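# Carry the carton around the corner onto the taped spot

## Task

Bring the carton around the corner and set it on the area outlined in yellow tape. It must stand upright, fully inside the tape with no part over the tape line, and must not be knocked over or left leaning. It only counts if the carton stays there by itself, with the robot no longer holding it in place.

## Robot and tools

Robot: a Hello Robot Stretch 4 with one arm. It has an omni-wheel base, a lift that slides up a mast, an arm that telescopes forward, a wrist with yaw, pitch and roll joints, and a two-finger gripper. It stands about 1.6 m tall, and no part of the base rim is more than 0.23 m from the base origin. Cameras: head_camera, head_left_camera, head_right_camera (all on the head) and wrist_camera.

Frames: the base frame sits on the floor below the base centre, with x forward, y to the left and z up. hand_pose is reported in this frame and marks a point between the open fingertips; with all wrist joints at 0 its axes line up with the base frame. Its printed value can be somewhat wrong. The odometry frame is the base frame as it was when the scene began. base_odometry comes only from wheel rotation, so slipping shows up as movement; heading is positive to the left, in the range -3.142 to 3.142.

execute_actions(actions, cameras): actions is a list holding a single action, or an empty list to just get state and images. One action contains "base", "joints", or both, plus optional "pace" and "contact_limits"; alternatively it holds only "end_of_arm". The motions in one action begin together and may finish at different moments.
- base: one command only, and it is a relative move from where the base last reported itself. {"translate_m": d} drives straight, forward positive, -2 to 2 m. {"strafe_m": d} slides sideways, left positive, -2 to 2 m. {"rotate_rad": d} spins in place, counter-clockwise (left) positive, -3.2 to 3.2 rad.
- joints: a dictionary of absolute targets by joint name (not offsets). lift_m 0 to 1.2 m; arm_m 0 to 0.55 m (extension); wrist_yaw_rad -1.134 to 4.276 (0 points forward, positive turns left, 3.14 is folded back, beyond 3.4 the arm may block it); wrist_pitch_rad -1.117 to 4.259 (0 level, 1.57 pointing down); wrist_roll_rad -1.117 to 4.259 (0 keeps both fingers level, positive turns clockwise when viewed from behind the gripper); gripper_m -0.038 to 0.141 m, the fingertip gap, with negative values pressing the fingers together. Tolerances for counting as done: lift and arm ±0.004, yaw and roll ±0.02, pitch ±0.05, gripper ±0.004. A joint target out of range is clipped and reported; any other bad value or unknown key rejects the call and nothing moves.
- pace: "slow", "default", "fast" or "max". Base speeds are 0.1/0.3/0.4/0.6 m/s and turning 1/2/3/4 rad/s respectively, reduced when the lift is above 0.2 (down to 0.3 m/s and 1 rad/s at full height).
- contact_limits: {"arm_m": value}, 0 (gentlest) to 0.75 (firmest), default 0.5; how much force the arm motion may apply before halting.
- end_of_arm: "enable_torque" restarts any wrist or gripper motor that has shut itself off.
cameras: list of names, or "all"; omitted or null gives every camera, [] gives none. A joint or base you leave out may still be driving toward an earlier target.

wait(seconds): 0 to 10; commands nothing and returns state and images.
zoom_image(camera, region): region is [x0, y0, x1, y1] in pixels of that camera's latest full image, origin top-left, at most 504 by 504.
finished_scene(scene): pass the current scene's number to end it for good; the goal must already hold.

A sensible order: unfold the wrist first (lift_m 0.4 with wrist_yaw_rad 0 in one action), look at the carton and the tape, drive around the corner, grip or push the carton, place it upright within the tape, release, back away, check the images, then finish.

Result lines: base_status and joint_status tell how each motion ended. "done" for the base only means the wheels turned the commanded amount. "off_target": stopped away from target, possibly still pushing. "contact_stop_at_<key>": something blocked it; that part may go slack (a slack lift can sag, slack wheels can roll). "limit_stop_at_tilt": leaning over 6 degrees; lift, arm and wheels go slack and ignore commands until the lean eases. "limit_stop_at_own_body": a joint was about to hit the robot; move it away instead (likely with pitch below -0.2 and roll below -0.4 or above 4). "torque_fault": a wrist or gripper motor overloaded and went limp; send enable_torque. on_its_own lists things you did not command; "held at" is the held target. A stop reported in one result cancels the remaining motion calls in that reply. lidar_m: 12 distances in metres, 30-degree sectors, first straight ahead then counter-clockwise (4th left, 7th behind, 10th right); "-" means nothing seen or closer than 0.25 m; it misses clear objects and thin legs. wrist_depth_mm: 7 by 7 grid of median depths, 100 to 2000 mm, read from top left. turned_by_wheels vs turned_by_imu differing by over about 0.1 rad suggests a collision or slip. base_tilt in degrees, forward and right positive. motor_effort: percent of maximum, peak in brackets; wheel positive means turning right. Gripping: command a gap smaller than the object's width; only a firm squeeze at gripper_m 0 or above shows in effort, and the reading itself does not prove a grip. If fingertips stick on a surface, raise the lift.

Avoid: dropping or slamming the carton, hard knocks, strong pushes, letting it topple. Do not turn or drive carrying over 1 kg with arm_m above 0.2, especially at fast paces, and avoid heavy pushes with a raised gripper or high contact limit, which can tip the robot. The scene keeps running while you think, and something may occasionally nudge loose objects.

Each tool is called after "Call:" as a command line: name --argument value for each argument, lists and objects as JSON in quotes; but a table of rows of numbers goes row by row, as --pt "numbers of a row", without its own name.

## Session

Call:
execute_actions --actions '[]'

Scene clock: 0.00 s.
base_odometry: x=+0.000 y=+0.000 heading=+0.000 (m, m, rad; odometry frame)
turned_by_wheels: +0.000 (rad since the last result)
turned_by_imu: +0.000 (rad since the last result)
base_tilt: forward=-0.7 right=+0.2 (deg)
lidar_m: 0.76 0.81 0.65 0.59 0.61 0.80 1.46 1.01 0.70 0.63 0.63 0.84
base_status: not commanded
joint_positions: lift_m=+0.169 arm_m=+0.001 wrist_yaw_rad=+3.202 wrist_pitch_rad=-0.014 wrist_roll_rad=+0.018 gripper_m=+0.057
joint_status: not commanded
motor_effort: lift_m=+19 arm_m=-2 wrist_yaw_rad=+1 wrist_pitch_rad=-7 wrist_roll_rad=+0 gripper_m=-4 wheel_0=+0 wheel_1=+0 wheel_2=+0 (%)
hand_pose: x=-0.1212 y=+0.0700 z=+0.3507 quat_wxyz=(-0.030, +0.006, +0.009, +0.999) (m; base frame)
wrist_depth_mm: - - 137 - - 1205 820 / - - 135 - - 1182 831 / - - 134 266 - 1229 842 / - 113 138 - - 1281 842 / 189 1308 1576 - - 1281 866 / 197 1229 225 1308 196 1098 866 / 195 904 842 891 854 778 798
pictures: head_camera, head_left_camera, head_right_camera, wrist_camera
Images, in order (width x height): head_camera 420x560, head_left_camera 420x672, head_right_camera 420x672, wrist_camera 616x392.

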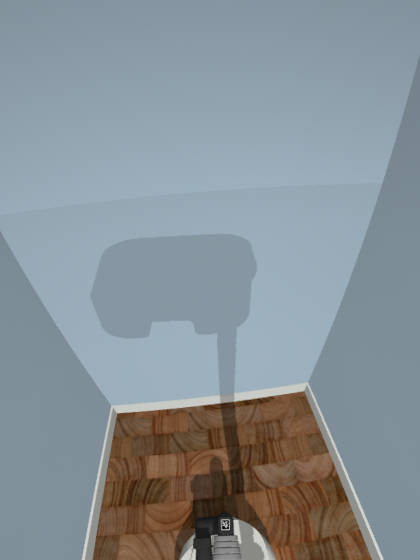

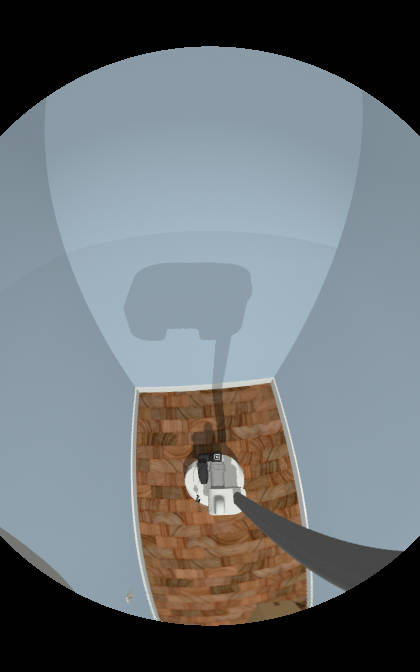

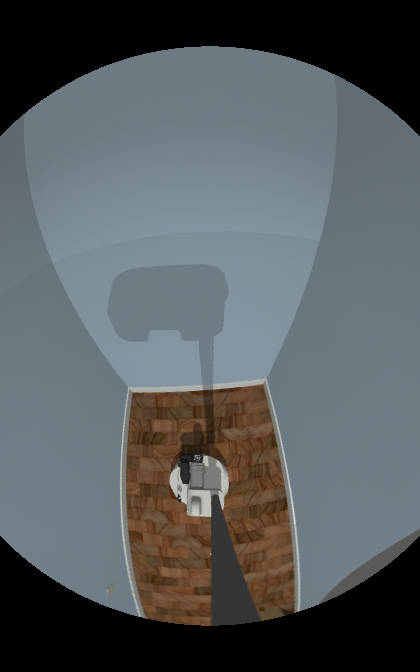

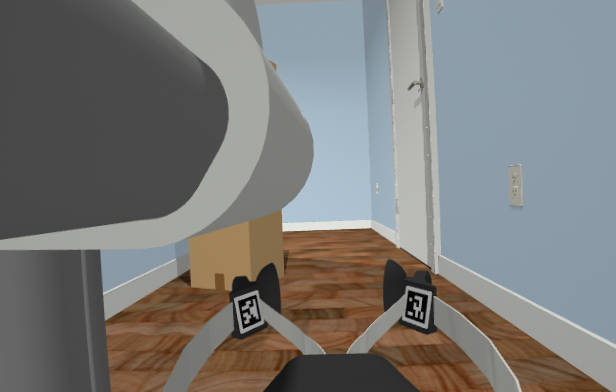

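Call:
execute_actions --actions '[{"base":{"rotate_rad":3.24159}}]' --cameras '["head_camera","head_left_camera"]'

Call:
execute_actions --actions '[{"base":{"rotate_rad":3.2}}]' --cameras '["head_camera","head_left_camera"]'

action 0: "base": rotate_rad = 3.24159 is out of range: |rotate_rad| is at most 3.2

Scene clock: 6.50 s.
base_odometry: x=+0.000 y=+0.000 heading=-3.083 (m, m, rad; odometry frame)
turned_by_wheels: +3.200 (rad since the last result)
turned_by_imu: +3.227 (rad since the last result)
base_tilt: forward=-0.5 right=+0.2 (deg)
lidar_m: 1.45 0.97 0.63 0.61 0.66 0.85 0.79 0.83 0.65 0.59 0.62 0.85
base_status: done
joint_positions: lift_m=+0.169 arm_m=+0.001 wrist_yaw_rad=+3.202 wrist_pitch_rad=-0.014 wrist_roll_rad=+0.018 gripper_m=+0.057
joint_status: not commanded
motor_effort: lift_m=+19(19) arm_m=-1(1) wrist_yaw_rad=+2(1) wrist_pitch_rad=-8(8) wrist_roll_rad=+1(1) gripper_m=-2(2) wheel_0=+1(6) wheel_1=+2(4) wheel_2=+2(8) (%)
hand_pose: x=-0.1212 y=+0.0700 z=+0.3507 quat_wxyz=(-0.030, +0.006, +0.009, +0.999) (m; base frame)
wrist_depth_mm: - - 137 931 917 891 866 / - - 135 917 891 891 891 / - - 134 265 904 904 891 / - 113 138 917 917 904 891 / 189 946 946 931 917 904 878 / 197 946 224 917 196 891 878 / 195 904 842 878 866 798 842
pictures: head_camera, head_left_camera
Images, in order (width x height): head_camera 420x560, head_left_camera 420x672.

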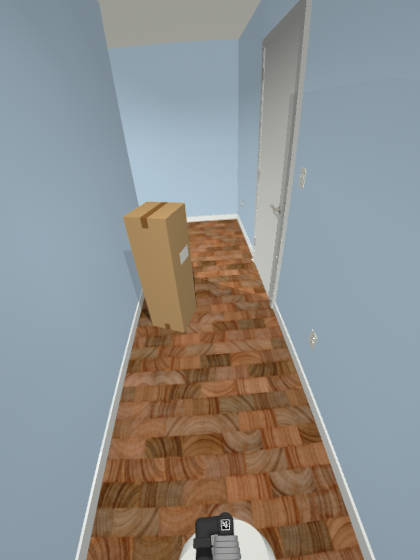

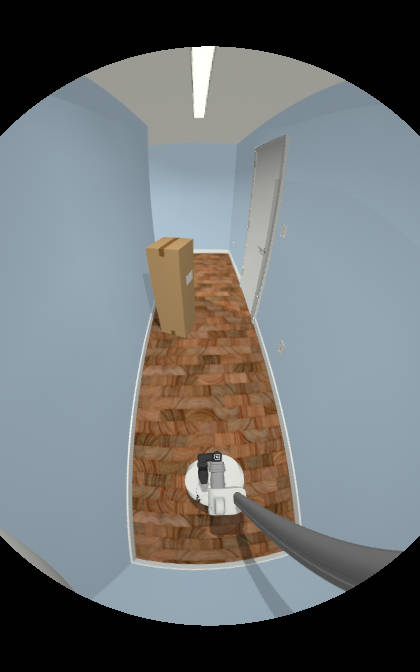

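Call:
execute_actions --actions '[{"base":{"rotate_rad":0.07}}]' --cameras '[]'

Call:
execute_actions --actions '[{"base":{"strafe_m":-0.25}}]' --cameras '[]'

Call:
execute_actions --actions '[{"base":{"translate_m":1.0}}]' --cameras '["head_camera","head_left_camera"]'

Scene clock: 13.47 s.
base_odometry: x=+0.000 y=+0.000 heading=-3.013 (m, m, rad; odometry frame)
turned_by_wheels: +0.070 (rad since the last result)
turned_by_imu: +0.070 (rad since the last result)
base_tilt: forward=-0.5 right=+0.3 (deg)
lidar_m: 1.47 0.91 0.67 0.63 0.68 0.80 0.78 0.83 0.65 0.59 0.65 0.90
base_status: done
joint_positions: lift_m=+0.169 arm_m=+0.001 wrist_yaw_rad=+3.202 wrist_pitch_rad=-0.014 wrist_roll_rad=+0.018 gripper_m=+0.057
joint_status: not commanded
motor_effort: lift_m=+19(19) arm_m=-1(2) wrist_yaw_rad=+2(2) wrist_pitch_rad=-7(8) wrist_roll_rad=+1(1) gripper_m=-3(3) wheel_0=+1(2) wheel_1=+1(5) wheel_2=+1(4) (%)
hand_pose: x=-0.1212 y=+0.0700 z=+0.3507 quat_wxyz=(-0.030, +0.006, +0.009, +0.999) (m; base frame)
wrist_depth_mm: - - 137 917 878 854 842 / - - 135 917 891 866 842 / - - 134 266 878 878 854 / - 113 138 931 904 878 854 / 189 976 946 931 891 866 866 / 198 976 224 931 196 866 854 / 195 904 831 891 854 798 831
pictures: none
No camera images: the call's "cameras" was empty. Leave "cameras" out to get every camera's image.

Scene clock: 15.60 s.
base_odometry: x=-0.032 y=+0.248 heading=-3.013 (m, m, rad; odometry frame)
turned_by_wheels: +0.000 (rad since the last result)
turned_by_imu: -0.002 (rad since the last result)
base_tilt: forward=-0.6 right=+0.3 (deg)
lidar_m: 1.52 1.26 0.92 0.87 0.93 0.85 0.79 0.52 0.37 0.35 0.37 0.57
base_status: done
joint_positions: lift_m=+0.169 arm_m=+0.001 wrist_yaw_rad=+3.202 wrist_pitch_rad=-0.014 wrist_roll_rad=+0.018 gripper_m=+0.057
joint_status: not commanded
motor_effort: lift_m=+20(19) arm_m=-2(1) wrist_yaw_rad=+2(2) wrist_pitch_rad=-7(7) wrist_roll_rad=-1(0) gripper_m=+0(5) wheel_0=-1(8) wheel_1=+0(8) wheel_2=+0(0) (%)
hand_pose: x=-0.1212 y=+0.0700 z=+0.3507 quat_wxyz=(-0.030, +0.006, +0.009, +0.999) (m; base frame)
wrist_depth_mm: - - 137 931 891 866 842 / - - 135 931 891 878 854 / - - 135 266 904 878 854 / - 113 138 904 904 878 854 / 189 691 960 917 904 878 866 / 198 759 224 931 196 866 854 / 195 741 842 878 866 788 842
pictures: none
No camera images: the call's "cameras" was empty. Leave "cameras" out to get every camera's image.

Scene clock: 20.43 s.
base_odometry: x=-1.024 y=+0.119 heading=-3.013 (m, m, rad; odometry frame)
turned_by_wheels: +0.000 (rad since the last result)
turned_by_imu: -0.001 (rad since the last result)
base_tilt: forward=-0.6 right=+0.1 (deg)
lidar_m: 1.55 0.61 0.68 0.85 0.91 1.28 1.46 0.55 0.39 0.36 0.40 0.57
base_status: done
joint_positions: lift_m=+0.169 arm_m=+0.001 wrist_yaw_rad=+3.202 wrist_pitch_rad=-0.014 wrist_roll_rad=+0.018 gripper_m=+0.057
joint_status: not commanded
motor_effort: lift_m=+20(19) arm_m=-1(1) wrist_yaw_rad=+2(1) wrist_pitch_rad=-7(7) wrist_roll_rad=+0(0) gripper_m=-2(4) wheel_0=+1(6) wheel_1=+0(6) wheel_2=+1(9) (%)
hand_pose: x=-0.1212 y=+0.0700 z=+0.3507 quat_wxyz=(-0.030, +0.006, +0.009, +0.999) (m; base frame)
wrist_depth_mm: - - 137 1863 1863 1756 1397 / - - 135 1863 1808 1756 1397 / - - 134 266 1808 1808 1499 / - 113 138 1863 1863 1808 1464 / 189 723 1336 1863 1863 1808 1464 / 197 798 224 1308 196 1205 1182 / 195 750 831 891 854 788 842
pictures: head_camera, head_left_camera
Images, in order (width x height): head_camera 420x560, head_left_camera 420x672.

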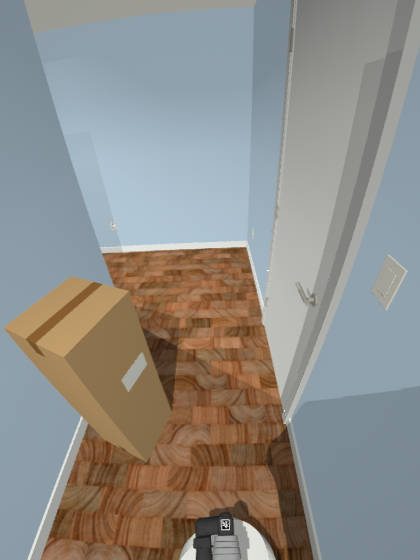

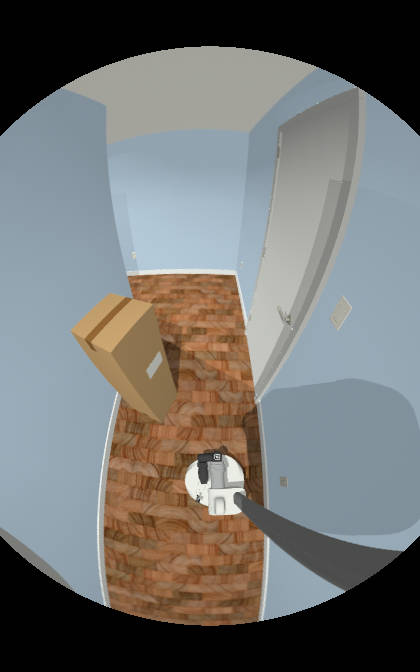

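Call:
execute_actions --actions '[{"base":{"strafe_m":-0.05}}]' --cameras '[]'

Call:
execute_actions --actions '[{"base":{"translate_m":1.5}}]' --cameras '[]'

Call:
execute_actions --actions '[{"base":{"rotate_rad":1.571}}]' --cameras '["head_camera","head_left_camera"]'

Scene clock: 26.40 s.
base_odometry: x=-1.030 y=+0.169 heading=-3.013 (m, m, rad; odometry frame)
turned_by_wheels: +0.000 (rad since the last result)
turned_by_imu: -0.001 (rad since the last result)
base_tilt: forward=-0.5 right=+0.2 (deg)
lidar_m: 1.40 0.66 0.63 0.92 0.97 1.37 1.27 0.48 0.35 0.32 0.34 0.47
base_status: done
joint_positions: lift_m=+0.169 arm_m=+0.001 wrist_yaw_rad=+3.202 wrist_pitch_rad=-0.014 wrist_roll_rad=+0.018 gripper_m=+0.057
joint_status: not commanded
motor_effort: lift_m=+19(20) arm_m=-1(2) wrist_yaw_rad=+1(1) wrist_pitch_rad=-8(8) wrist_roll_rad=+1(1) gripper_m=-3(4) wheel_0=-1(9) wheel_1=+0(5) wheel_2=-1(0) (%)
hand_pose: x=-0.1212 y=+0.0700 z=+0.3507 quat_wxyz=(-0.030, +0.006, +0.009, +0.999) (m; base frame)
wrist_depth_mm: - - 137 1921 1863 1756 1499 / - - 135 1921 1863 1708 1499 / - - 134 264 1808 1808 1576 / - 113 138 1808 1863 1756 1576 / 189 640 1182 1863 1863 1808 1618 / 198 715 224 1308 196 1205 1205 / 195 707 831 891 854 788 842
pictures: none
No camera images: the call's "cameras" was empty. Leave "cameras" out to get every camera's image.

Scene clock: 32.90 s.
base_odometry: x=-2.518 y=-0.024 heading=-3.013 (m, m, rad; odometry frame)
turned_by_wheels: +0.000 (rad since the last result)
turned_by_imu: -0.001 (rad since the last result)
base_tilt: forward=-0.5 right=+0.2 (deg)
lidar_m: 1.43 1.50 2.08 0.87 0.86 0.78 1.40 0.50 0.32 0.31 0.36 0.53
base_status: done
joint_positions: lift_m=+0.169 arm_m=+0.001 wrist_yaw_rad=+3.202 wrist_pitch_rad=-0.014 wrist_roll_rad=+0.018 gripper_m=+0.057
joint_status: not commanded
motor_effort: lift_m=+19(19) arm_m=-2(1) wrist_yaw_rad=+2(2) wrist_pitch_rad=-7(7) wrist_roll_rad=+0(0) gripper_m=-3(2) wheel_0=+1(5) wheel_1=+0(6) wheel_2=+2(9) (%)
hand_pose: x=-0.1212 y=+0.0700 z=+0.3507 quat_wxyz=(-0.030, +0.006, +0.009, +0.999) (m; base frame)
wrist_depth_mm: - - 137 - - 788 723 / - - 135 - - - 723 / - - 134 266 - - 715 / - 113 137 - - - 723 / 189 654 1255 - - 1708 732 / 198 723 224 1308 197 778 741 / 195 715 842 878 854 768 732
pictures: none
No camera images: the call's "cameras" was empty. Leave "cameras" out to get every camera's image.

Scene clock: 34.97 s.
base_odometry: x=-2.518 y=-0.024 heading=-1.441 (m, m, rad; odometry frame)
turned_by_wheels: +1.571 (rad since the last result)
turned_by_imu: +1.584 (rad since the last result)
base_tilt: forward=-0.6 right=+0.1 (deg)
lidar_m: 0.87 0.85 0.79 1.37 0.48 0.35 0.31 0.37 0.52 1.42 1.50 2.08
base_status: done
joint_positions: lift_m=+0.169 arm_m=+0.001 wrist_yaw_rad=+3.202 wrist_pitch_rad=-0.014 wrist_roll_rad=+0.018 gripper_m=+0.057
joint_status: not commanded
motor_effort: lift_m=+19(19) arm_m=-1(1) wrist_yaw_rad=+1(1) wrist_pitch_rad=-7(8) wrist_roll_rad=+1(1) gripper_m=-2(3) wheel_0=+1(5) wheel_1=+1(6) wheel_2=+0(7) (%)
hand_pose: x=-0.1212 y=+0.0700 z=+0.3507 quat_wxyz=(-0.030, +0.006, +0.009, +0.999) (m; base frame)
wrist_depth_mm: - - 137 459 445 436 427 / - - 135 455 452 436 430 / - - 135 265 452 442 430 / - 113 138 459 452 439 430 / 188 512 496 466 455 439 430 / 197 512 225 469 196 439 436 / 195 512 466 462 452 436 436
pictures: head_camera, head_left_camera
Images, in order (width x height): head_camera 420x560, head_left_camera 420x672.

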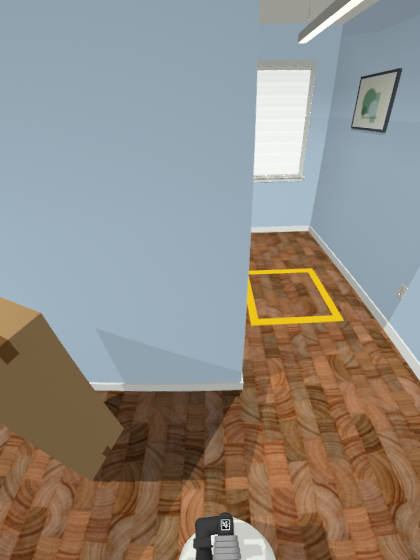

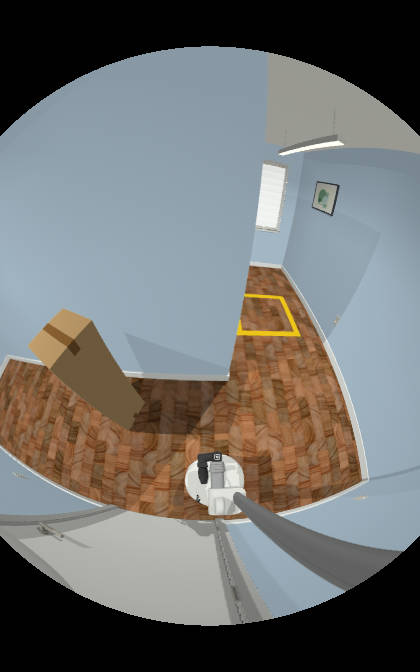

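Call:
execute_actions --actions '[{"base":{"strafe_m":1.45}}]' --cameras '[]'

Call:
execute_actions --actions '[{"base":{"translate_m":0.52}}]' --cameras '[]'

Call:
execute_actions --actions '[{"base":{"rotate_rad":-1.58}}]' --cameras '["head_camera","head_left_camera"]'

Scene clock: 47.10 s.
base_odometry: x=-1.080 y=+0.163 heading=-1.441 (m, m, rad; odometry frame)
turned_by_wheels: +0.000 (rad since the last result)
turned_by_imu: +0.005 (rad since the last result)
base_tilt: forward=-0.5 right=+0.2 (deg)
lidar_m: 0.89 0.97 1.35 1.32 0.47 0.35 0.32 0.36 0.51 1.45 0.66 0.61
base_status: done
joint_positions: lift_m=+0.169 arm_m=+0.001 wrist_yaw_rad=+3.202 wrist_pitch_rad=-0.014 wrist_roll_rad=+0.018 gripper_m=+0.057
joint_status: not commanded
motor_effort: lift_m=+19(20) arm_m=-2(2) wrist_yaw_rad=+1(1) wrist_pitch_rad=-7(7) wrist_roll_rad=+0(0) gripper_m=-3(2) wheel_0=+0(7) wheel_1=-1(9) wheel_2=+1(0) (%)
hand_pose: x=-0.1212 y=+0.0700 z=+0.3507 quat_wxyz=(-0.030, +0.006, +0.009, +0.999) (m; base frame)
wrist_depth_mm: - - 137 462 445 436 424 / - - 135 459 449 439 424 / - - 134 266 452 439 427 / - 113 138 459 452 439 430 / 189 488 480 466 449 439 430 / 197 496 224 466 196 439 427 / 195 496 477 462 449 436 433
pictures: none
No camera images: the call's "cameras" was empty. Leave "cameras" out to get every camera's image.

Scene clock: 50.33 s.
base_odometry: x=-1.013 y=-0.352 heading=-1.442 (m, m, rad; odometry frame)
turned_by_wheels: +0.000 (rad since the last result)
turned_by_imu: -0.001 (rad since the last result)
base_tilt: forward=-0.7 right=+0.1 (deg)
lidar_m: 0.37 0.42 0.61 1.73 1.20 0.87 0.82 0.90 1.20 0.41 0.47 0.41
base_status: done
joint_positions: lift_m=+0.169 arm_m=+0.001 wrist_yaw_rad=+3.202 wrist_pitch_rad=-0.014 wrist_roll_rad=+0.018 gripper_m=+0.057
joint_status: not commanded
motor_effort: lift_m=+19(19) arm_m=-1(2) wrist_yaw_rad=+1(2) wrist_pitch_rad=-8(7) wrist_roll_rad=+1(1) gripper_m=-2(2) wheel_0=-1(6) wheel_1=-2(3) wheel_2=+1(8) (%)
hand_pose: x=-0.1212 y=+0.0700 z=+0.3507 quat_wxyz=(-0.030, +0.006, +0.009, +0.999) (m; base frame)
wrist_depth_mm: - - 137 960 946 917 904 / - - 135 960 946 917 891 / - - 134 266 960 917 904 / - 113 138 960 960 917 904 / 189 1025 1008 991 946 931 917 / 197 1025 224 976 196 917 904 / 195 904 842 878 854 798 854
pictures: none
No camera images: the call's "cameras" was empty. Leave "cameras" out to get every camera's image.

Scene clock: 52.40 s.
base_odometry: x=-1.013 y=-0.352 heading=-3.022 (m, m, rad; odometry frame)
turned_by_wheels: -1.580 (rad since the last result)
turned_by_imu: -1.594 (rad since the last result)
base_tilt: forward=-0.5 right=-0.1 (deg)
lidar_m: 0.41 0.48 0.41 0.38 0.42 0.60 1.76 1.22 0.87 0.84 0.89 1.16
base_status: done
joint_positions: lift_m=+0.169 arm_m=+0.001 wrist_yaw_rad=+3.202 wrist_pitch_rad=-0.014 wrist_roll_rad=+0.018 gripper_m=+0.057
joint_status: not commanded
motor_effort: lift_m=+19(20) arm_m=-2(2) wrist_yaw_rad=+1(2) wrist_pitch_rad=-8(7) wrist_roll_rad=-1(0) gripper_m=-4(3) wheel_0=+0(6) wheel_1=-1(5) wheel_2=-1(5) (%)
hand_pose: x=-0.1212 y=+0.0700 z=+0.3507 quat_wxyz=(-0.030, +0.006, +0.009, +0.999) (m; base frame)
wrist_depth_mm: - - 137 1921 1921 946 609 / - - 135 1921 1921 960 609 / - - 134 266 1863 991 615 / - 113 137 1983 1863 1008 621 / 189 1397 - 1983 1863 1042 627 / 197 1366 225 1281 196 917 634 / 194 904 831 904 866 778 634
pictures: head_camera, head_left_camera
Images, in order (width x height): head_camera 420x560, head_left_camera 420x672.

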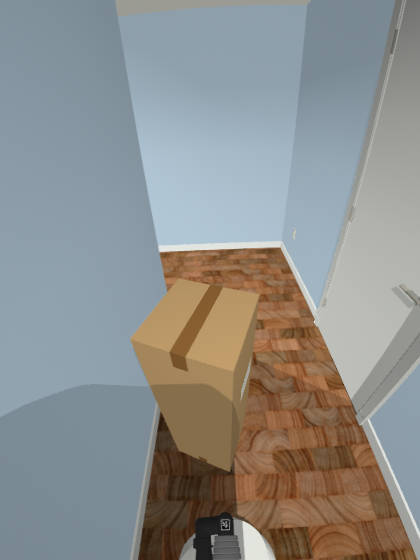

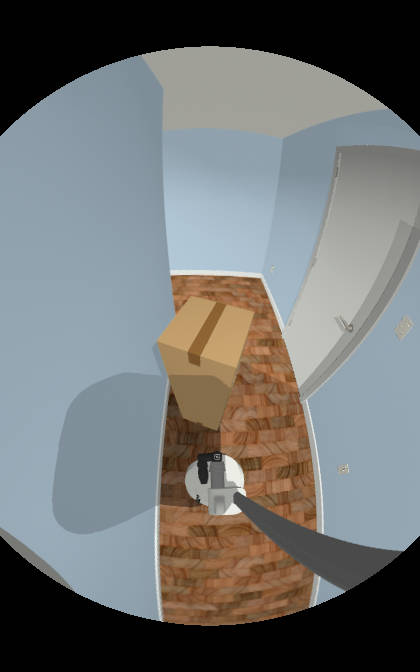

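Call:
execute_actions --actions '[{"base":{"translate_m":0.4},"pace":"slow"}]' --cameras '["head_camera","head_left_camera"]'

Scene clock: 60.00 s.
base_odometry: x=-1.410 y=-0.400 heading=-3.021 (m, m, rad; odometry frame)
turned_by_wheels: +0.001 (rad since the last result)
turned_by_imu: -0.001 (rad since the last result)
base_tilt: forward=-0.7 right=+0.3 (deg)
lidar_m: 0.25 0.25 0.30 0.37 0.39 0.58 2.06 1.25 0.88 0.84 0.84 0.25
base_status: done
joint_positions: lift_m=+0.169 arm_m=+0.001 wrist_yaw_rad=+3.202 wrist_pitch_rad=-0.014 wrist_roll_rad=+0.018 gripper_m=+0.057
joint_status: not commanded
motor_effort: lift_m=+19(19) arm_m=-2(2) wrist_yaw_rad=+1(2) wrist_pitch_rad=-7(7) wrist_roll_rad=+0(0) gripper_m=-3(3) wheel_0=+12(15) wheel_1=+5(5) wheel_2=-8(9) (%)
hand_pose: x=-0.1212 y=+0.0700 z=+0.3507 quat_wxyz=(-0.030, +0.006, +0.009, +0.999) (m; base frame)
wrist_depth_mm: - - 137 - - 931 603 / - - 135 - - 976 597 / - - 134 265 - 991 603 / - 113 138 - - 1008 615 / 189 1430 - - - 1008 621 / 198 1366 225 1308 196 878 621 / 195 904 831 891 866 768 627
pictures: head_camera, head_left_camera
Images, in order (width x height): head_camera 420x560, head_left_camera 420x672.

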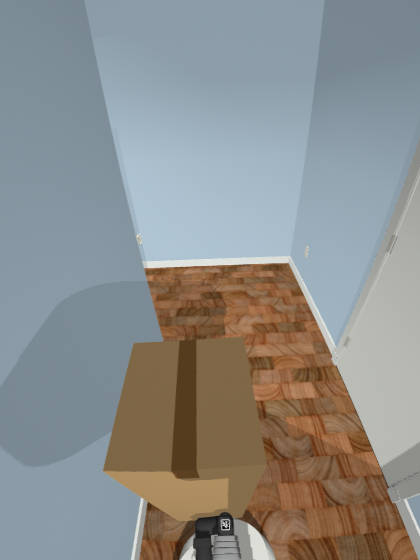

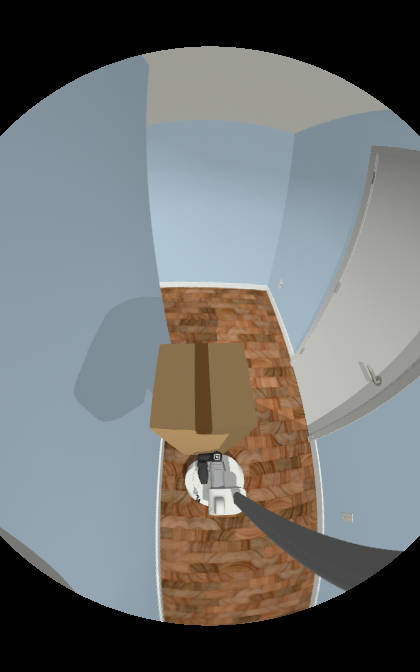

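Squared. Centre up (≈0.06 left).

Call:
execute_actions --actions '[{"base":{"translate_m":-0.03}}]' --cameras '[]'

Call:
execute_actions --actions '[{"base":{"strafe_m":0.06}}]' --cameras '[]'

Call:
execute_actions --actions '[{"base":{"translate_m":0.45},"pace":"slow"}]' --cameras '["head_camera","head_left_camera"]'

Scene clock: 64.33 s.
base_odometry: x=-1.380 y=-0.397 heading=-3.021 (m, m, rad; odometry frame)
turned_by_wheels: +0.000 (rad since the last result)
turned_by_imu: -0.001 (rad since the last result)
base_tilt: forward=-0.6 right=+0.3 (deg)
lidar_m: 0.25 0.25 0.40 0.37 0.41 0.60 1.86 1.22 0.88 0.84 0.85 0.25
base_status: done
joint_positions: lift_m=+0.169 arm_m=+0.001 wrist_yaw_rad=+3.202 wrist_pitch_rad=-0.014 wrist_roll_rad=+0.018 gripper_m=+0.057
joint_status: not commanded
motor_effort: lift_m=+19(19) arm_m=-2(1) wrist_yaw_rad=+1(1) wrist_pitch_rad=-7(8) wrist_roll_rad=+0(1) gripper_m=-3(3) wheel_0=+1(12) wheel_1=+1(4) wheel_2=+0(8) (%)
hand_pose: x=-0.1212 y=+0.0700 z=+0.3507 quat_wxyz=(-0.030, +0.006, +0.009, +0.999) (m; base frame)
wrist_depth_mm: - - 137 - - 960 597 / - - 135 - - 960 603 / - - 134 266 - 976 603 / - 113 138 - - 1025 609 / 188 1430 - - - 1008 615 / 198 1366 224 1281 196 891 621 / 195 904 842 878 866 759 627
pictures: none
No camera images: the call's "cameras" was empty. Leave "cameras" out to get every camera's image.

Scene clock: 65.53 s.
base_odometry: x=-1.373 y=-0.456 heading=-3.021 (m, m, rad; odometry frame)
turned_by_wheels: +0.000 (rad since the last result)
turned_by_imu: +0.000 (rad since the last result)
base_tilt: forward=-0.5 right=+0.2 (deg)
lidar_m: 0.25 0.25 0.34 0.31 0.33 0.51 1.47 1.33 0.96 0.90 0.90 0.25
base_status: done
joint_positions: lift_m=+0.169 arm_m=+0.001 wrist_yaw_rad=+3.202 wrist_pitch_rad=-0.014 wrist_roll_rad=+0.018 gripper_m=+0.057
joint_status: not commanded
motor_effort: lift_m=+20(19) arm_m=-1(2) wrist_yaw_rad=+1(2) wrist_pitch_rad=-7(6) wrist_roll_rad=+1(1) gripper_m=+0(0) wheel_0=+2(6) wheel_1=-1(6) wheel_2=+1(2) (%)
hand_pose: x=-0.1212 y=+0.0700 z=+0.3507 quat_wxyz=(-0.030, +0.006, +0.009, +0.999) (m; base frame)
wrist_depth_mm: - - 137 - - 768 496 / - - 136 - - 809 508 / - - 134 265 - 809 512 / - 113 138 - - 831 525 / 189 1537 - - - 842 525 / 198 1366 225 1281 196 759 530 / 195 891 831 878 866 647 521
pictures: none
No camera images: the call's "cameras" was empty. Leave "cameras" out to get every camera's image.

Scene clock: 71.33 s.
base_odometry: x=-1.819 y=-0.511 heading=-3.020 (m, m, rad; odometry frame)
turned_by_wheels: +0.001 (rad since the last result)
turned_by_imu: +0.000 (rad since the last result)
base_tilt: forward=-0.5 right=+0.1 (deg)
lidar_m: 0.25 0.25 0.32 0.31 0.33 0.47 1.47 1.30 0.96 0.89 0.97 0.25
base_status: done
joint_positions: lift_m=+0.169 arm_m=+0.001 wrist_yaw_rad=+3.202 wrist_pitch_rad=-0.014 wrist_roll_rad=+0.018 gripper_m=+0.057
joint_status: not commanded
motor_effort: lift_m=+19(20) arm_m=-2(2) wrist_yaw_rad=+2(2) wrist_pitch_rad=-9(8) wrist_roll_rad=+0(1) gripper_m=-4(2) wheel_0=+10(14) wheel_1=+5(7) wheel_2=-8(15) (%)
hand_pose: x=-0.1212 y=+0.0700 z=+0.3507 quat_wxyz=(-0.030, +0.006, +0.009, +0.999) (m; base frame)
wrist_depth_mm: - - 137 - - 759 484 / - - 135 - - 768 492 / - - 134 266 - 809 504 / - 113 138 - - 798 508 / 189 1537 - - - 820 508 / 198 1397 225 1281 196 741 517 / 195 891 831 891 854 640 512
pictures: head_camera, head_left_camera
Images, in order (width x height): head_camera 420x560, head_left_camera 420x672.

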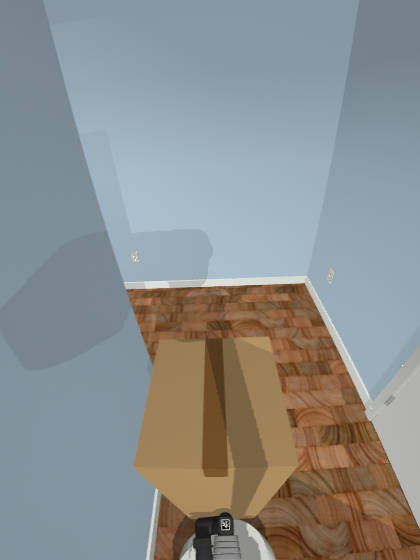

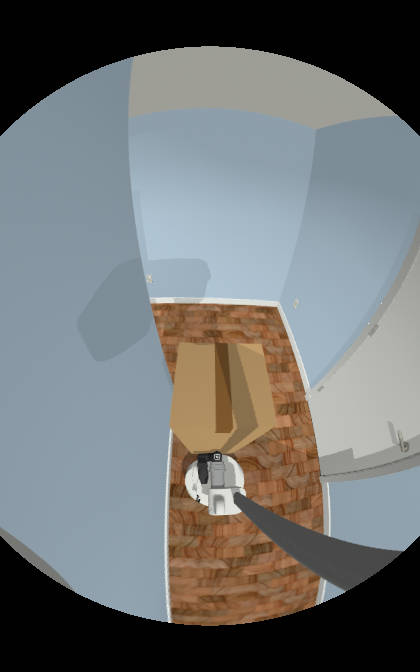

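Call:
execute_actions --actions '[{"base":{"translate_m":0.5},"pace":"slow"}]' --cameras '["head_camera"]'

Scene clock: 79.93 s.
base_odometry: x=-2.315 y=-0.572 heading=-3.020 (m, m, rad; odometry frame)
turned_by_wheels: +0.001 (rad since the last result)
turned_by_imu: -0.001 (rad since the last result)
base_tilt: forward=-0.6 right=+0.2 (deg)
lidar_m: 0.25 0.25 0.32 0.29 0.34 0.50 1.42 1.34 0.94 0.91 0.97 0.25
base_status: done
joint_positions: lift_m=+0.169 arm_m=+0.001 wrist_yaw_rad=+3.202 wrist_pitch_rad=-0.014 wrist_roll_rad=+0.018 gripper_m=+0.057
joint_status: not commanded
motor_effort: lift_m=+20(20) arm_m=-2(2) wrist_yaw_rad=+2(1) wrist_pitch_rad=-6(7) wrist_roll_rad=+0(2) gripper_m=-5(1) wheel_0=+9(11) wheel_1=+4(6) wheel_2=-6(12) (%)
hand_pose: x=-0.1212 y=+0.0700 z=+0.3507 quat_wxyz=(-0.030, +0.006, +0.009, +0.999) (m; base frame)
wrist_depth_mm: - - 137 - - 732 466 / - - 135 - - 750 480 / - - 135 266 - 768 484 / - 113 138 - - 788 496 / 189 1537 - - - 809 500 / 198 1366 225 1308 196 723 500 / 195 904 842 891 854 621 496
pictures: head_camera
Images, in order (width x height): head_camera 420x560.

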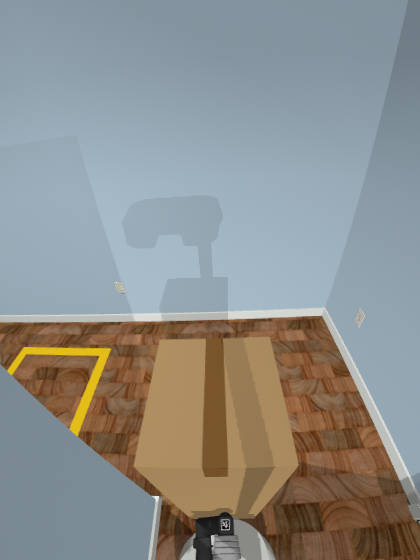

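Call:
execute_actions --actions '[{"base":{"translate_m":0.5},"pace":"slow"}]' --cameras '["head_camera"]'

Call:
execute_actions --actions '[{"base":{"translate_m":-0.05}}]' --cameras '[]'

Call:
execute_actions --actions '[{"base":{"strafe_m":-0.55}}]' --cameras '[]'

Call:
execute_actions --actions '[{"base":{"translate_m":0.47}}]' --cameras '[]'

Call:
execute_actions --actions '[{"base":{"rotate_rad":1.56}}]' --cameras '["head_camera","head_left_camera"]'

Scene clock: 92.43 s.
base_odometry: x=-2.811 y=-0.633 heading=-3.019 (m, m, rad; odometry frame)
turned_by_wheels: +0.000 (rad since the last result)
turned_by_imu: -0.001 (rad since the last result)
base_tilt: forward=-0.8 right=+0.3 (deg)
lidar_m: 0.25 0.25 1.58 0.77 0.37 0.47 1.39 1.31 0.97 0.92 0.98 0.25
base_status: done
joint_positions: lift_m=+0.169 arm_m=+0.001 wrist_yaw_rad=+3.202 wrist_pitch_rad=-0.014 wrist_roll_rad=+0.018 gripper_m=+0.057
joint_status: not commanded
motor_effort: lift_m=+19(20) arm_m=-2(1) wrist_yaw_rad=+1(1) wrist_pitch_rad=-7(7) wrist_roll_rad=+0(1) gripper_m=-2(4) wheel_0=+8(11) wheel_1=+4(6) wheel_2=-6(11) (%)
hand_pose: x=-0.1212 y=+0.0700 z=+0.3507 quat_wxyz=(-0.030, +0.006, +0.009, +0.999) (m; base frame)
wrist_depth_mm: - - 137 - - 707 459 / - - 135 - - 715 462 / - - 134 265 - 750 469 / - 113 138 - - 759 480 / 188 1499 - - 1921 778 484 / 197 1366 224 1308 196 691 484 / 195 904 842 891 854 609 484
pictures: head_camera
Images, in order (width x height): head_camera 420x560.

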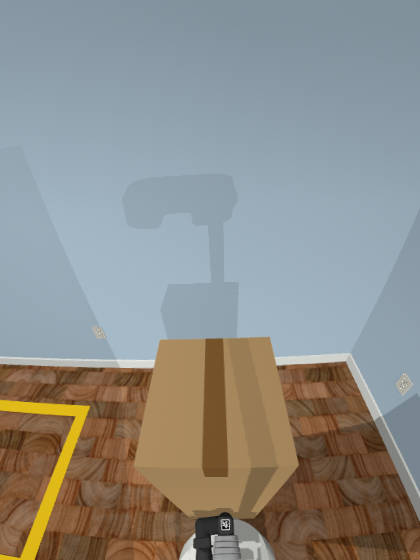

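Scene clock: 93.60 s.
base_odometry: x=-2.761 y=-0.627 heading=-3.020 (m, m, rad; odometry frame)
turned_by_wheels: +0.000 (rad since the last result)
turned_by_imu: +0.000 (rad since the last result)
base_tilt: forward=-0.6 right=+0.2 (deg)
lidar_m: 0.25 0.25 1.66 0.62 0.33 0.46 1.40 1.25 0.94 0.93 0.98 0.25
base_status: done
joint_positions: lift_m=+0.169 arm_m=+0.001 wrist_yaw_rad=+3.202 wrist_pitch_rad=-0.014 wrist_roll_rad=+0.018 gripper_m=+0.057
joint_status: not commanded
motor_effort: lift_m=+19(19) arm_m=-1(2) wrist_yaw_rad=+2(1) wrist_pitch_rad=-8(8) wrist_roll_rad=+1(0) gripper_m=-3(1) wheel_0=-1(7) wheel_1=-1(3) wheel_2=-2(9) (%)
hand_pose: x=-0.1212 y=+0.0700 z=+0.3507 quat_wxyz=(-0.030, +0.006, +0.009, +0.999) (m; base frame)
wrist_depth_mm: - - 137 - - 707 455 / - - 135 - - 715 462 / - - 134 266 - 750 469 / - 113 138 - - 759 477 / 189 1537 - - 1863 768 484 / 197 1397 224 1281 195 699 488 / 195 904 842 891 854 615 484
pictures: none
No camera images: the call's "cameras" was empty. Leave "cameras" out to get every camera's image.

Scene clock: 96.77 s.
base_odometry: x=-2.828 y=-0.081 heading=-3.020 (m, m, rad; odometry frame)
turned_by_wheels: +0.000 (rad since the last result)
turned_by_imu: -0.003 (rad since the last result)
base_tilt: forward=-0.6 right=+0.3 (deg)
lidar_m: 1.10 0.56 0.45 0.86 0.87 1.24 1.62 0.53 0.40 0.38 0.41 0.56
base_status: done
joint_positions: lift_m=+0.169 arm_m=+0.001 wrist_yaw_rad=+3.202 wrist_pitch_rad=-0.014 wrist_roll_rad=+0.018 gripper_m=+0.057
joint_status: not commanded
motor_effort: lift_m=+19(19) arm_m=-2(2) wrist_yaw_rad=+1(1) wrist_pitch_rad=-8(8) wrist_roll_rad=+1(1) gripper_m=-2(2) wheel_0=+0(8) wheel_1=+1(7) wheel_2=-1(2) (%)
hand_pose: x=-0.1212 y=+0.0700 z=+0.3507 quat_wxyz=(-0.030, +0.006, +0.009, +0.999) (m; base frame)
wrist_depth_mm: - - 137 - - - 1366 / - - 135 - - - 1397 / - - 134 266 - - 1397 / - 113 138 - - - 1464 / 189 715 1366 - - - 1464 / 198 788 225 1281 196 1205 1182 / 195 778 831 878 866 788 842
pictures: none
No camera images: the call's "cameras" was empty. Leave "cameras" out to get every camera's image.

Scene clock: 99.80 s.
base_odometry: x=-3.294 y=-0.138 heading=-3.020 (m, m, rad; odometry frame)
turned_by_wheels: +0.000 (rad since the last result)
turned_by_imu: -0.001 (rad since the last result)
base_tilt: forward=-0.6 right=+0.3 (deg)
lidar_m: 0.63 0.69 0.94 0.37 0.39 1.24 1.47 0.57 0.42 0.38 0.43 0.60
base_status: done
joint_positions: lift_m=+0.169 arm_m=+0.001 wrist_yaw_rad=+3.202 wrist_pitch_rad=-0.014 wrist_roll_rad=+0.018 gripper_m=+0.057
joint_status: not commanded
motor_effort: lift_m=+19(19) arm_m=-2(1) wrist_yaw_rad=+1(1) wrist_pitch_rad=-7(7) wrist_roll_rad=+1(1) gripper_m=-2(2) wheel_0=+1(6) wheel_1=+0(5) wheel_2=+0(7) (%)
hand_pose: x=-0.1212 y=+0.0700 z=+0.3507 quat_wxyz=(-0.030, +0.006, +0.009, +0.999) (m; base frame)
wrist_depth_mm: - - 137 - - - 1336 / - - 135 - - - 1366 / - - 135 266 - - 1397 / - 113 138 - - - 1430 / 189 750 1336 - - 1921 1464 / 197 831 224 1308 196 1205 1160 / 195 798 842 891 854 798 831
pictures: none
No camera images: the call's "cameras" was empty. Leave "cameras" out to get every camera's image.

Scene clock: 101.87 s.
base_odometry: x=-3.295 y=-0.138 heading=-1.459 (m, m, rad; odometry frame)
turned_by_wheels: +1.560 (rad since the last result)
turned_by_imu: +1.573 (rad since the last result)
base_tilt: forward=-0.7 right=+0.1 (deg)
lidar_m: 0.36 0.39 1.19 1.57 0.60 0.42 0.38 0.40 0.59 0.64 0.67 0.96
base_status: done
joint_positions: lift_m=+0.169 arm_m=+0.001 wrist_yaw_rad=+3.202 wrist_pitch_rad=-0.014 wrist_roll_rad=+0.018 gripper_m=+0.057
joint_status: not commanded
motor_effort: lift_m=+19(19) arm_m=-2(2) wrist_yaw_rad=+2(1) wrist_pitch_rad=-8(7) wrist_roll_rad=+1(0) gripper_m=-2(1) wheel_0=+0(5) wheel_1=+2(7) wheel_2=+0(7) (%)
hand_pose: x=-0.1212 y=+0.0700 z=+0.3507 quat_wxyz=(-0.030, +0.006, +0.009, +0.999) (m; base frame)
wrist_depth_mm: - - 137 535 517 500 492 / - - 135 525 512 504 500 / - - 134 265 521 504 496 / - 113 138 525 517 504 492 / 189 559 544 530 530 504 500 / 197 564 224 530 196 504 500 / 195 559 539 525 517 504 500
pictures: head_camera, head_left_camera
Images, in order (width x height): head_camera 420x560, head_left_camera 420x672.

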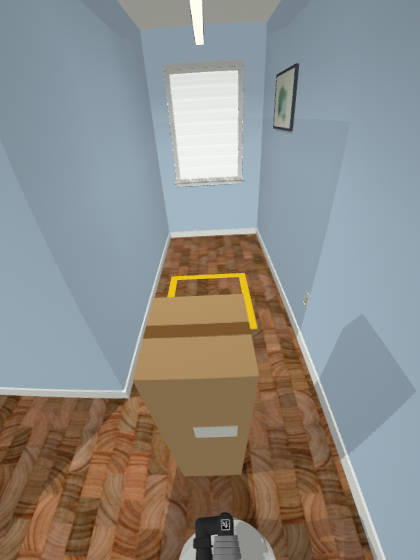

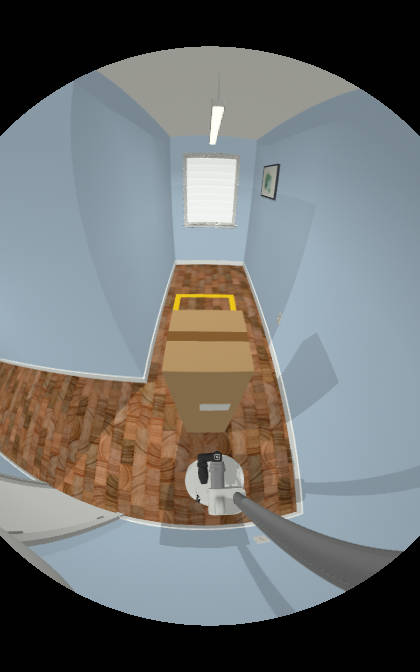

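Call:
execute_actions --actions '[{"base":{"strafe_m":0.045}}]' --cameras '[]'

Call:
execute_actions --actions '[{"base":{"translate_m":0.6},"pace":"slow"}]' --cameras '["head_camera"]'

Scene clock: 105.80 s.
base_odometry: x=-3.250 y=-0.133 heading=-1.459 (m, m, rad; odometry frame)
turned_by_wheels: +0.000 (rad since the last result)
turned_by_imu: +0.000 (rad since the last result)
base_tilt: forward=-0.8 right=+0.2 (deg)
lidar_m: 0.37 0.40 1.21 1.55 0.56 0.42 0.37 0.41 0.59 0.70 0.75 0.39
base_status: done
joint_positions: lift_m=+0.169 arm_m=+0.001 wrist_yaw_rad=+3.202 wrist_pitch_rad=-0.014 wrist_roll_rad=+0.018 gripper_m=+0.057
joint_status: not commanded
motor_effort: lift_m=+19(19) arm_m=-2(2) wrist_yaw_rad=+1(2) wrist_pitch_rad=-6(7) wrist_roll_rad=+1(1) gripper_m=-3(3) wheel_0=+1(6) wheel_1=+0(6) wheel_2=-1(1) (%)
hand_pose: x=-0.1212 y=+0.0700 z=+0.3507 quat_wxyz=(-0.030, +0.006, +0.009, +0.999) (m; base frame)
wrist_depth_mm: - - 137 530 512 504 492 / - - 135 525 517 500 496 / - - 134 266 517 500 492 / - 113 138 530 517 508 492 / 188 559 544 535 521 508 496 / 198 564 225 535 196 508 500 / 195 559 544 535 521 504 500
pictures: none
No camera images: the call's "cameras" was empty. Leave "cameras" out to get every camera's image.

Scene clock: 113.07 s.
base_odometry: x=-3.183 y=-0.729 heading=-1.459 (m, m, rad; odometry frame)
turned_by_wheels: +0.001 (rad since the last result)
turned_by_imu: -0.001 (rad since the last result)
base_tilt: forward=-0.8 right=+0.1 (deg)
lidar_m: 0.25 0.25 0.63 1.05 1.41 1.05 0.97 0.98 0.71 0.69 0.71 0.25
base_status: done
joint_positions: lift_m=+0.169 arm_m=+0.001 wrist_yaw_rad=+3.202 wrist_pitch_rad=-0.014 wrist_roll_rad=+0.018 gripper_m=+0.057
joint_status: not commanded
motor_effort: lift_m=+19(19) arm_m=-1(2) wrist_yaw_rad=+2(1) wrist_pitch_rad=-7(8) wrist_roll_rad=+0(0) gripper_m=-1(2) wheel_0=+9(12) wheel_1=+5(6) wheel_2=-7(12) (%)
hand_pose: x=-0.1212 y=+0.0700 z=+0.3507 quat_wxyz=(-0.030, +0.006, +0.009, +0.999) (m; base frame)
wrist_depth_mm: - - 137 1118 1060 1060 1008 / - - 135 1138 1098 1060 1025 / - - 134 266 1098 1060 1008 / - 113 138 1098 1078 1078 1025 / 189 1160 1138 1118 1098 1078 1025 / 198 1138 224 1118 196 1060 1008 / 195 891 831 891 854 798 854
pictures: head_camera
Images, in order (width x height): head_camera 420x560.

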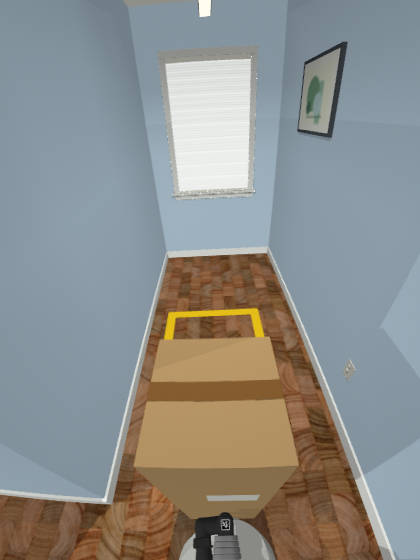

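Call:
execute_actions --actions '[{"base":{"translate_m":0.6},"pace":"slow"}]' --cameras '["head_camera","head_left_camera","head_right_camera"]'

Scene clock: 122.37 s.
base_odometry: x=-3.115 y=-1.325 heading=-1.458 (m, m, rad; odometry frame)
turned_by_wheels: +0.000 (rad since the last result)
turned_by_imu: -0.001 (rad since the last result)
base_tilt: forward=-0.7 right=+0.2 (deg)
lidar_m: 0.25 0.25 0.60 0.57 0.61 1.67 1.57 1.01 0.72 0.67 0.73 0.25
base_status: done
joint_positions: lift_m=+0.169 arm_m=+0.001 wrist_yaw_rad=+3.202 wrist_pitch_rad=-0.014 wrist_roll_rad=+0.018 gripper_m=+0.057
joint_status: not commanded
motor_effort: lift_m=+20(19) arm_m=-2(2) wrist_yaw_rad=+1(1) wrist_pitch_rad=-8(8) wrist_roll_rad=+1(1) gripper_m=-2(3) wheel_0=+8(13) wheel_1=+5(5) wheel_2=-7(11) (%)
hand_pose: x=-0.1212 y=+0.0700 z=+0.3507 quat_wxyz=(-0.030, +0.006, +0.009, +0.999) (m; base frame)
wrist_depth_mm: - - 137 1661 1661 1576 1499 / - - 135 1756 1661 1576 1537 / - - 134 266 1661 1618 1576 / - 113 138 1708 1661 1618 1537 / 188 1205 1708 1661 1708 1618 1618 / 197 1255 225 1281 197 1205 1160 / 195 904 831 904 866 798 842
pictures: head_camera, head_left_camera, head_right_camera
Images, in order (width x height): head_camera 420x560, head_left_camera 420x672, head_right_camera 420x672.

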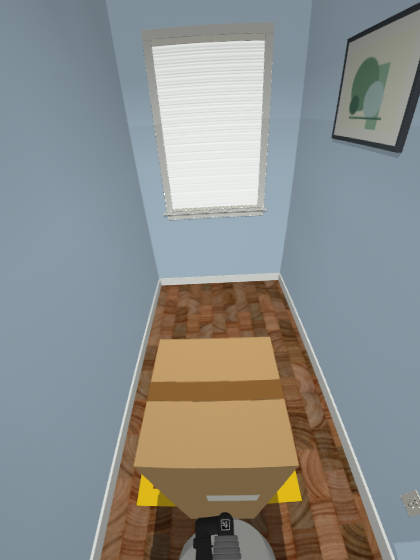

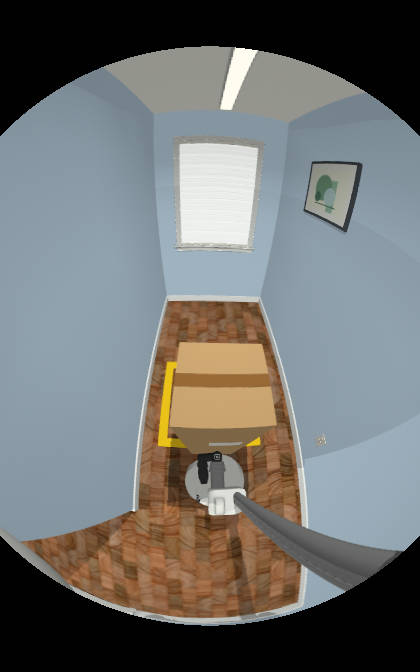

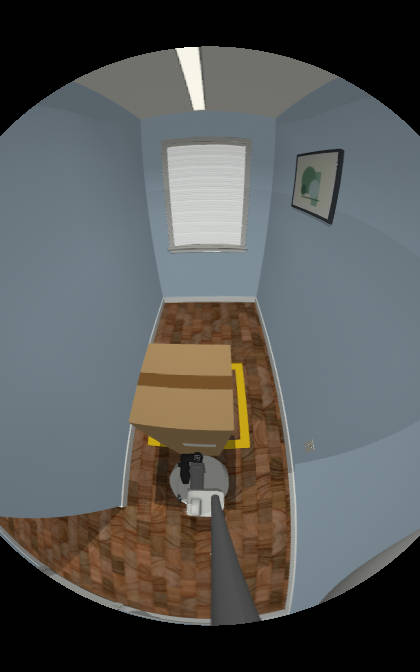

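Call:
execute_actions --actions '[{"base":{"translate_m":0.2},"pace":"slow"}]' --cameras '[]'

Call:
execute_actions --actions '[{"base":{"translate_m":-0.35}}]' --cameras '[]'

Call:
execute_actions --actions '[{"base":{"strafe_m":-0.35}}]' --cameras '["head_camera","head_right_camera"]'

Scene clock: 129.30 s.
base_odometry: x=-3.093 y=-1.523 heading=-1.458 (m, m, rad; odometry frame)
turned_by_wheels: +0.000 (rad since the last result)
turned_by_imu: -0.001 (rad since the last result)
base_tilt: forward=-0.4 right=+0.3 (deg)
lidar_m: 0.25 0.25 0.60 0.57 0.60 1.84 1.75 1.00 0.72 0.67 0.70 0.25
base_status: done
joint_positions: lift_m=+0.169 arm_m=+0.001 wrist_yaw_rad=+3.202 wrist_pitch_rad=-0.014 wrist_roll_rad=+0.018 gripper_m=+0.057
joint_status: not commanded
motor_effort: lift_m=+19(19) arm_m=-2(2) wrist_yaw_rad=+1(2) wrist_pitch_rad=-8(7) wrist_roll_rad=+0(0) gripper_m=-2(2) wheel_0=+8(12) wheel_1=+3(6) wheel_2=-7(12) (%)
hand_pose: x=-0.1212 y=+0.0700 z=+0.3507 quat_wxyz=(-0.030, +0.006, +0.009, +0.999) (m; base frame)
wrist_depth_mm: - - 136 1863 1808 1808 1708 / - - 135 1863 1863 1808 1756 / - - 134 266 1863 1808 1708 / - 113 138 1863 1863 1808 1808 / 189 1205 1921 1863 1808 1756 1756 / 198 1229 224 1308 196 1229 1160 / 195 917 831 891 854 788 831
pictures: none
No camera images: the call's "cameras" was empty. Leave "cameras" out to get every camera's image.

Scene clock: 131.97 s.
base_odometry: x=-3.132 y=-1.175 heading=-1.458 (m, m, rad; odometry frame)
turned_by_wheels: +0.000 (rad since the last result)
turned_by_imu: -0.001 (rad since the last result)
base_tilt: forward=-0.6 right=+0.2 (deg)
lidar_m: 0.51 0.56 0.60 0.57 0.65 1.48 1.42 1.02 0.74 0.67 0.72 0.99
base_status: done
joint_positions: lift_m=+0.169 arm_m=+0.001 wrist_yaw_rad=+3.202 wrist_pitch_rad=-0.014 wrist_roll_rad=+0.018 gripper_m=+0.057
joint_status: not commanded
motor_effort: lift_m=+20(19) arm_m=-2(2) wrist_yaw_rad=+1(2) wrist_pitch_rad=-7(7) wrist_roll_rad=+0(2) gripper_m=-4(4) wheel_0=+0(5) wheel_1=+0(2) wheel_2=-1(7) (%)
hand_pose: x=-0.1212 y=+0.0700 z=+0.3507 quat_wxyz=(-0.030, +0.006, +0.009, +0.999) (m; base frame)
wrist_depth_mm: - - 137 1537 1499 1464 1430 / - - 135 1576 1499 1464 1397 / - - 134 266 1499 1499 1464 / - 113 138 1537 1576 1464 1430 / 189 1205 1576 1576 1499 1499 1430 / 198 1255 225 1308 196 1229 1182 / 195 904 842 891 866 798 842
pictures: none
No camera images: the call's "cameras" was empty. Leave "cameras" out to get every camera's image.

Scene clock: 134.47 s.
base_odometry: x=-3.480 y=-1.215 heading=-1.458 (m, m, rad; odometry frame)
turned_by_wheels: +0.000 (rad since the last result)
turned_by_imu: -0.002 (rad since the last result)
base_tilt: forward=-0.5 right=+0.0 (deg)
lidar_m: 0.82 0.59 0.97 0.91 2.04 1.52 1.42 0.52 0.33 0.32 0.35 0.50
base_status: done
joint_positions: lift_m=+0.169 arm_m=+0.001 wrist_yaw_rad=+3.202 wrist_pitch_rad=-0.014 wrist_roll_rad=+0.018 gripper_m=+0.057
joint_status: not commanded
motor_effort: lift_m=+20(20) arm_m=-1(2) wrist_yaw_rad=+1(1) wrist_pitch_rad=-7(6) wrist_roll_rad=+0(0) gripper_m=-3(2) wheel_0=-1(7) wheel_1=+2(9) wheel_2=+0(2) (%)
hand_pose: x=-0.1212 y=+0.0700 z=+0.3507 quat_wxyz=(-0.030, +0.006, +0.009, +0.999) (m; base frame)
wrist_depth_mm: - - 137 1576 1499 1499 1430 / - - 135 1537 1499 1430 1430 / - - 134 265 1537 1499 1464 / - 113 138 1576 1537 1499 1499 / 189 683 1281 1576 1499 1499 1464 / 197 768 224 1281 196 1205 1160 / 195 741 842 904 866 788 842
pictures: head_camera, head_right_camera
Images, in order (width x height): head_camera 420x560, head_right_camera 420x672.

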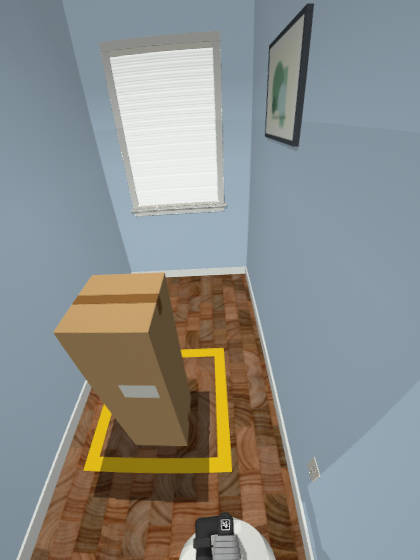

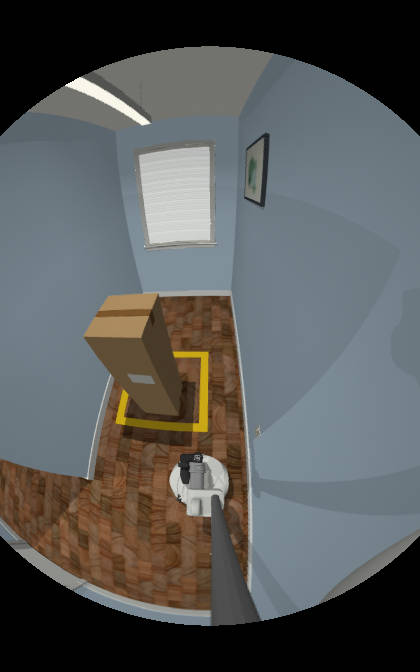

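Inside.

Call:
finished_scene --scene 1

The scene is finished: the task was done.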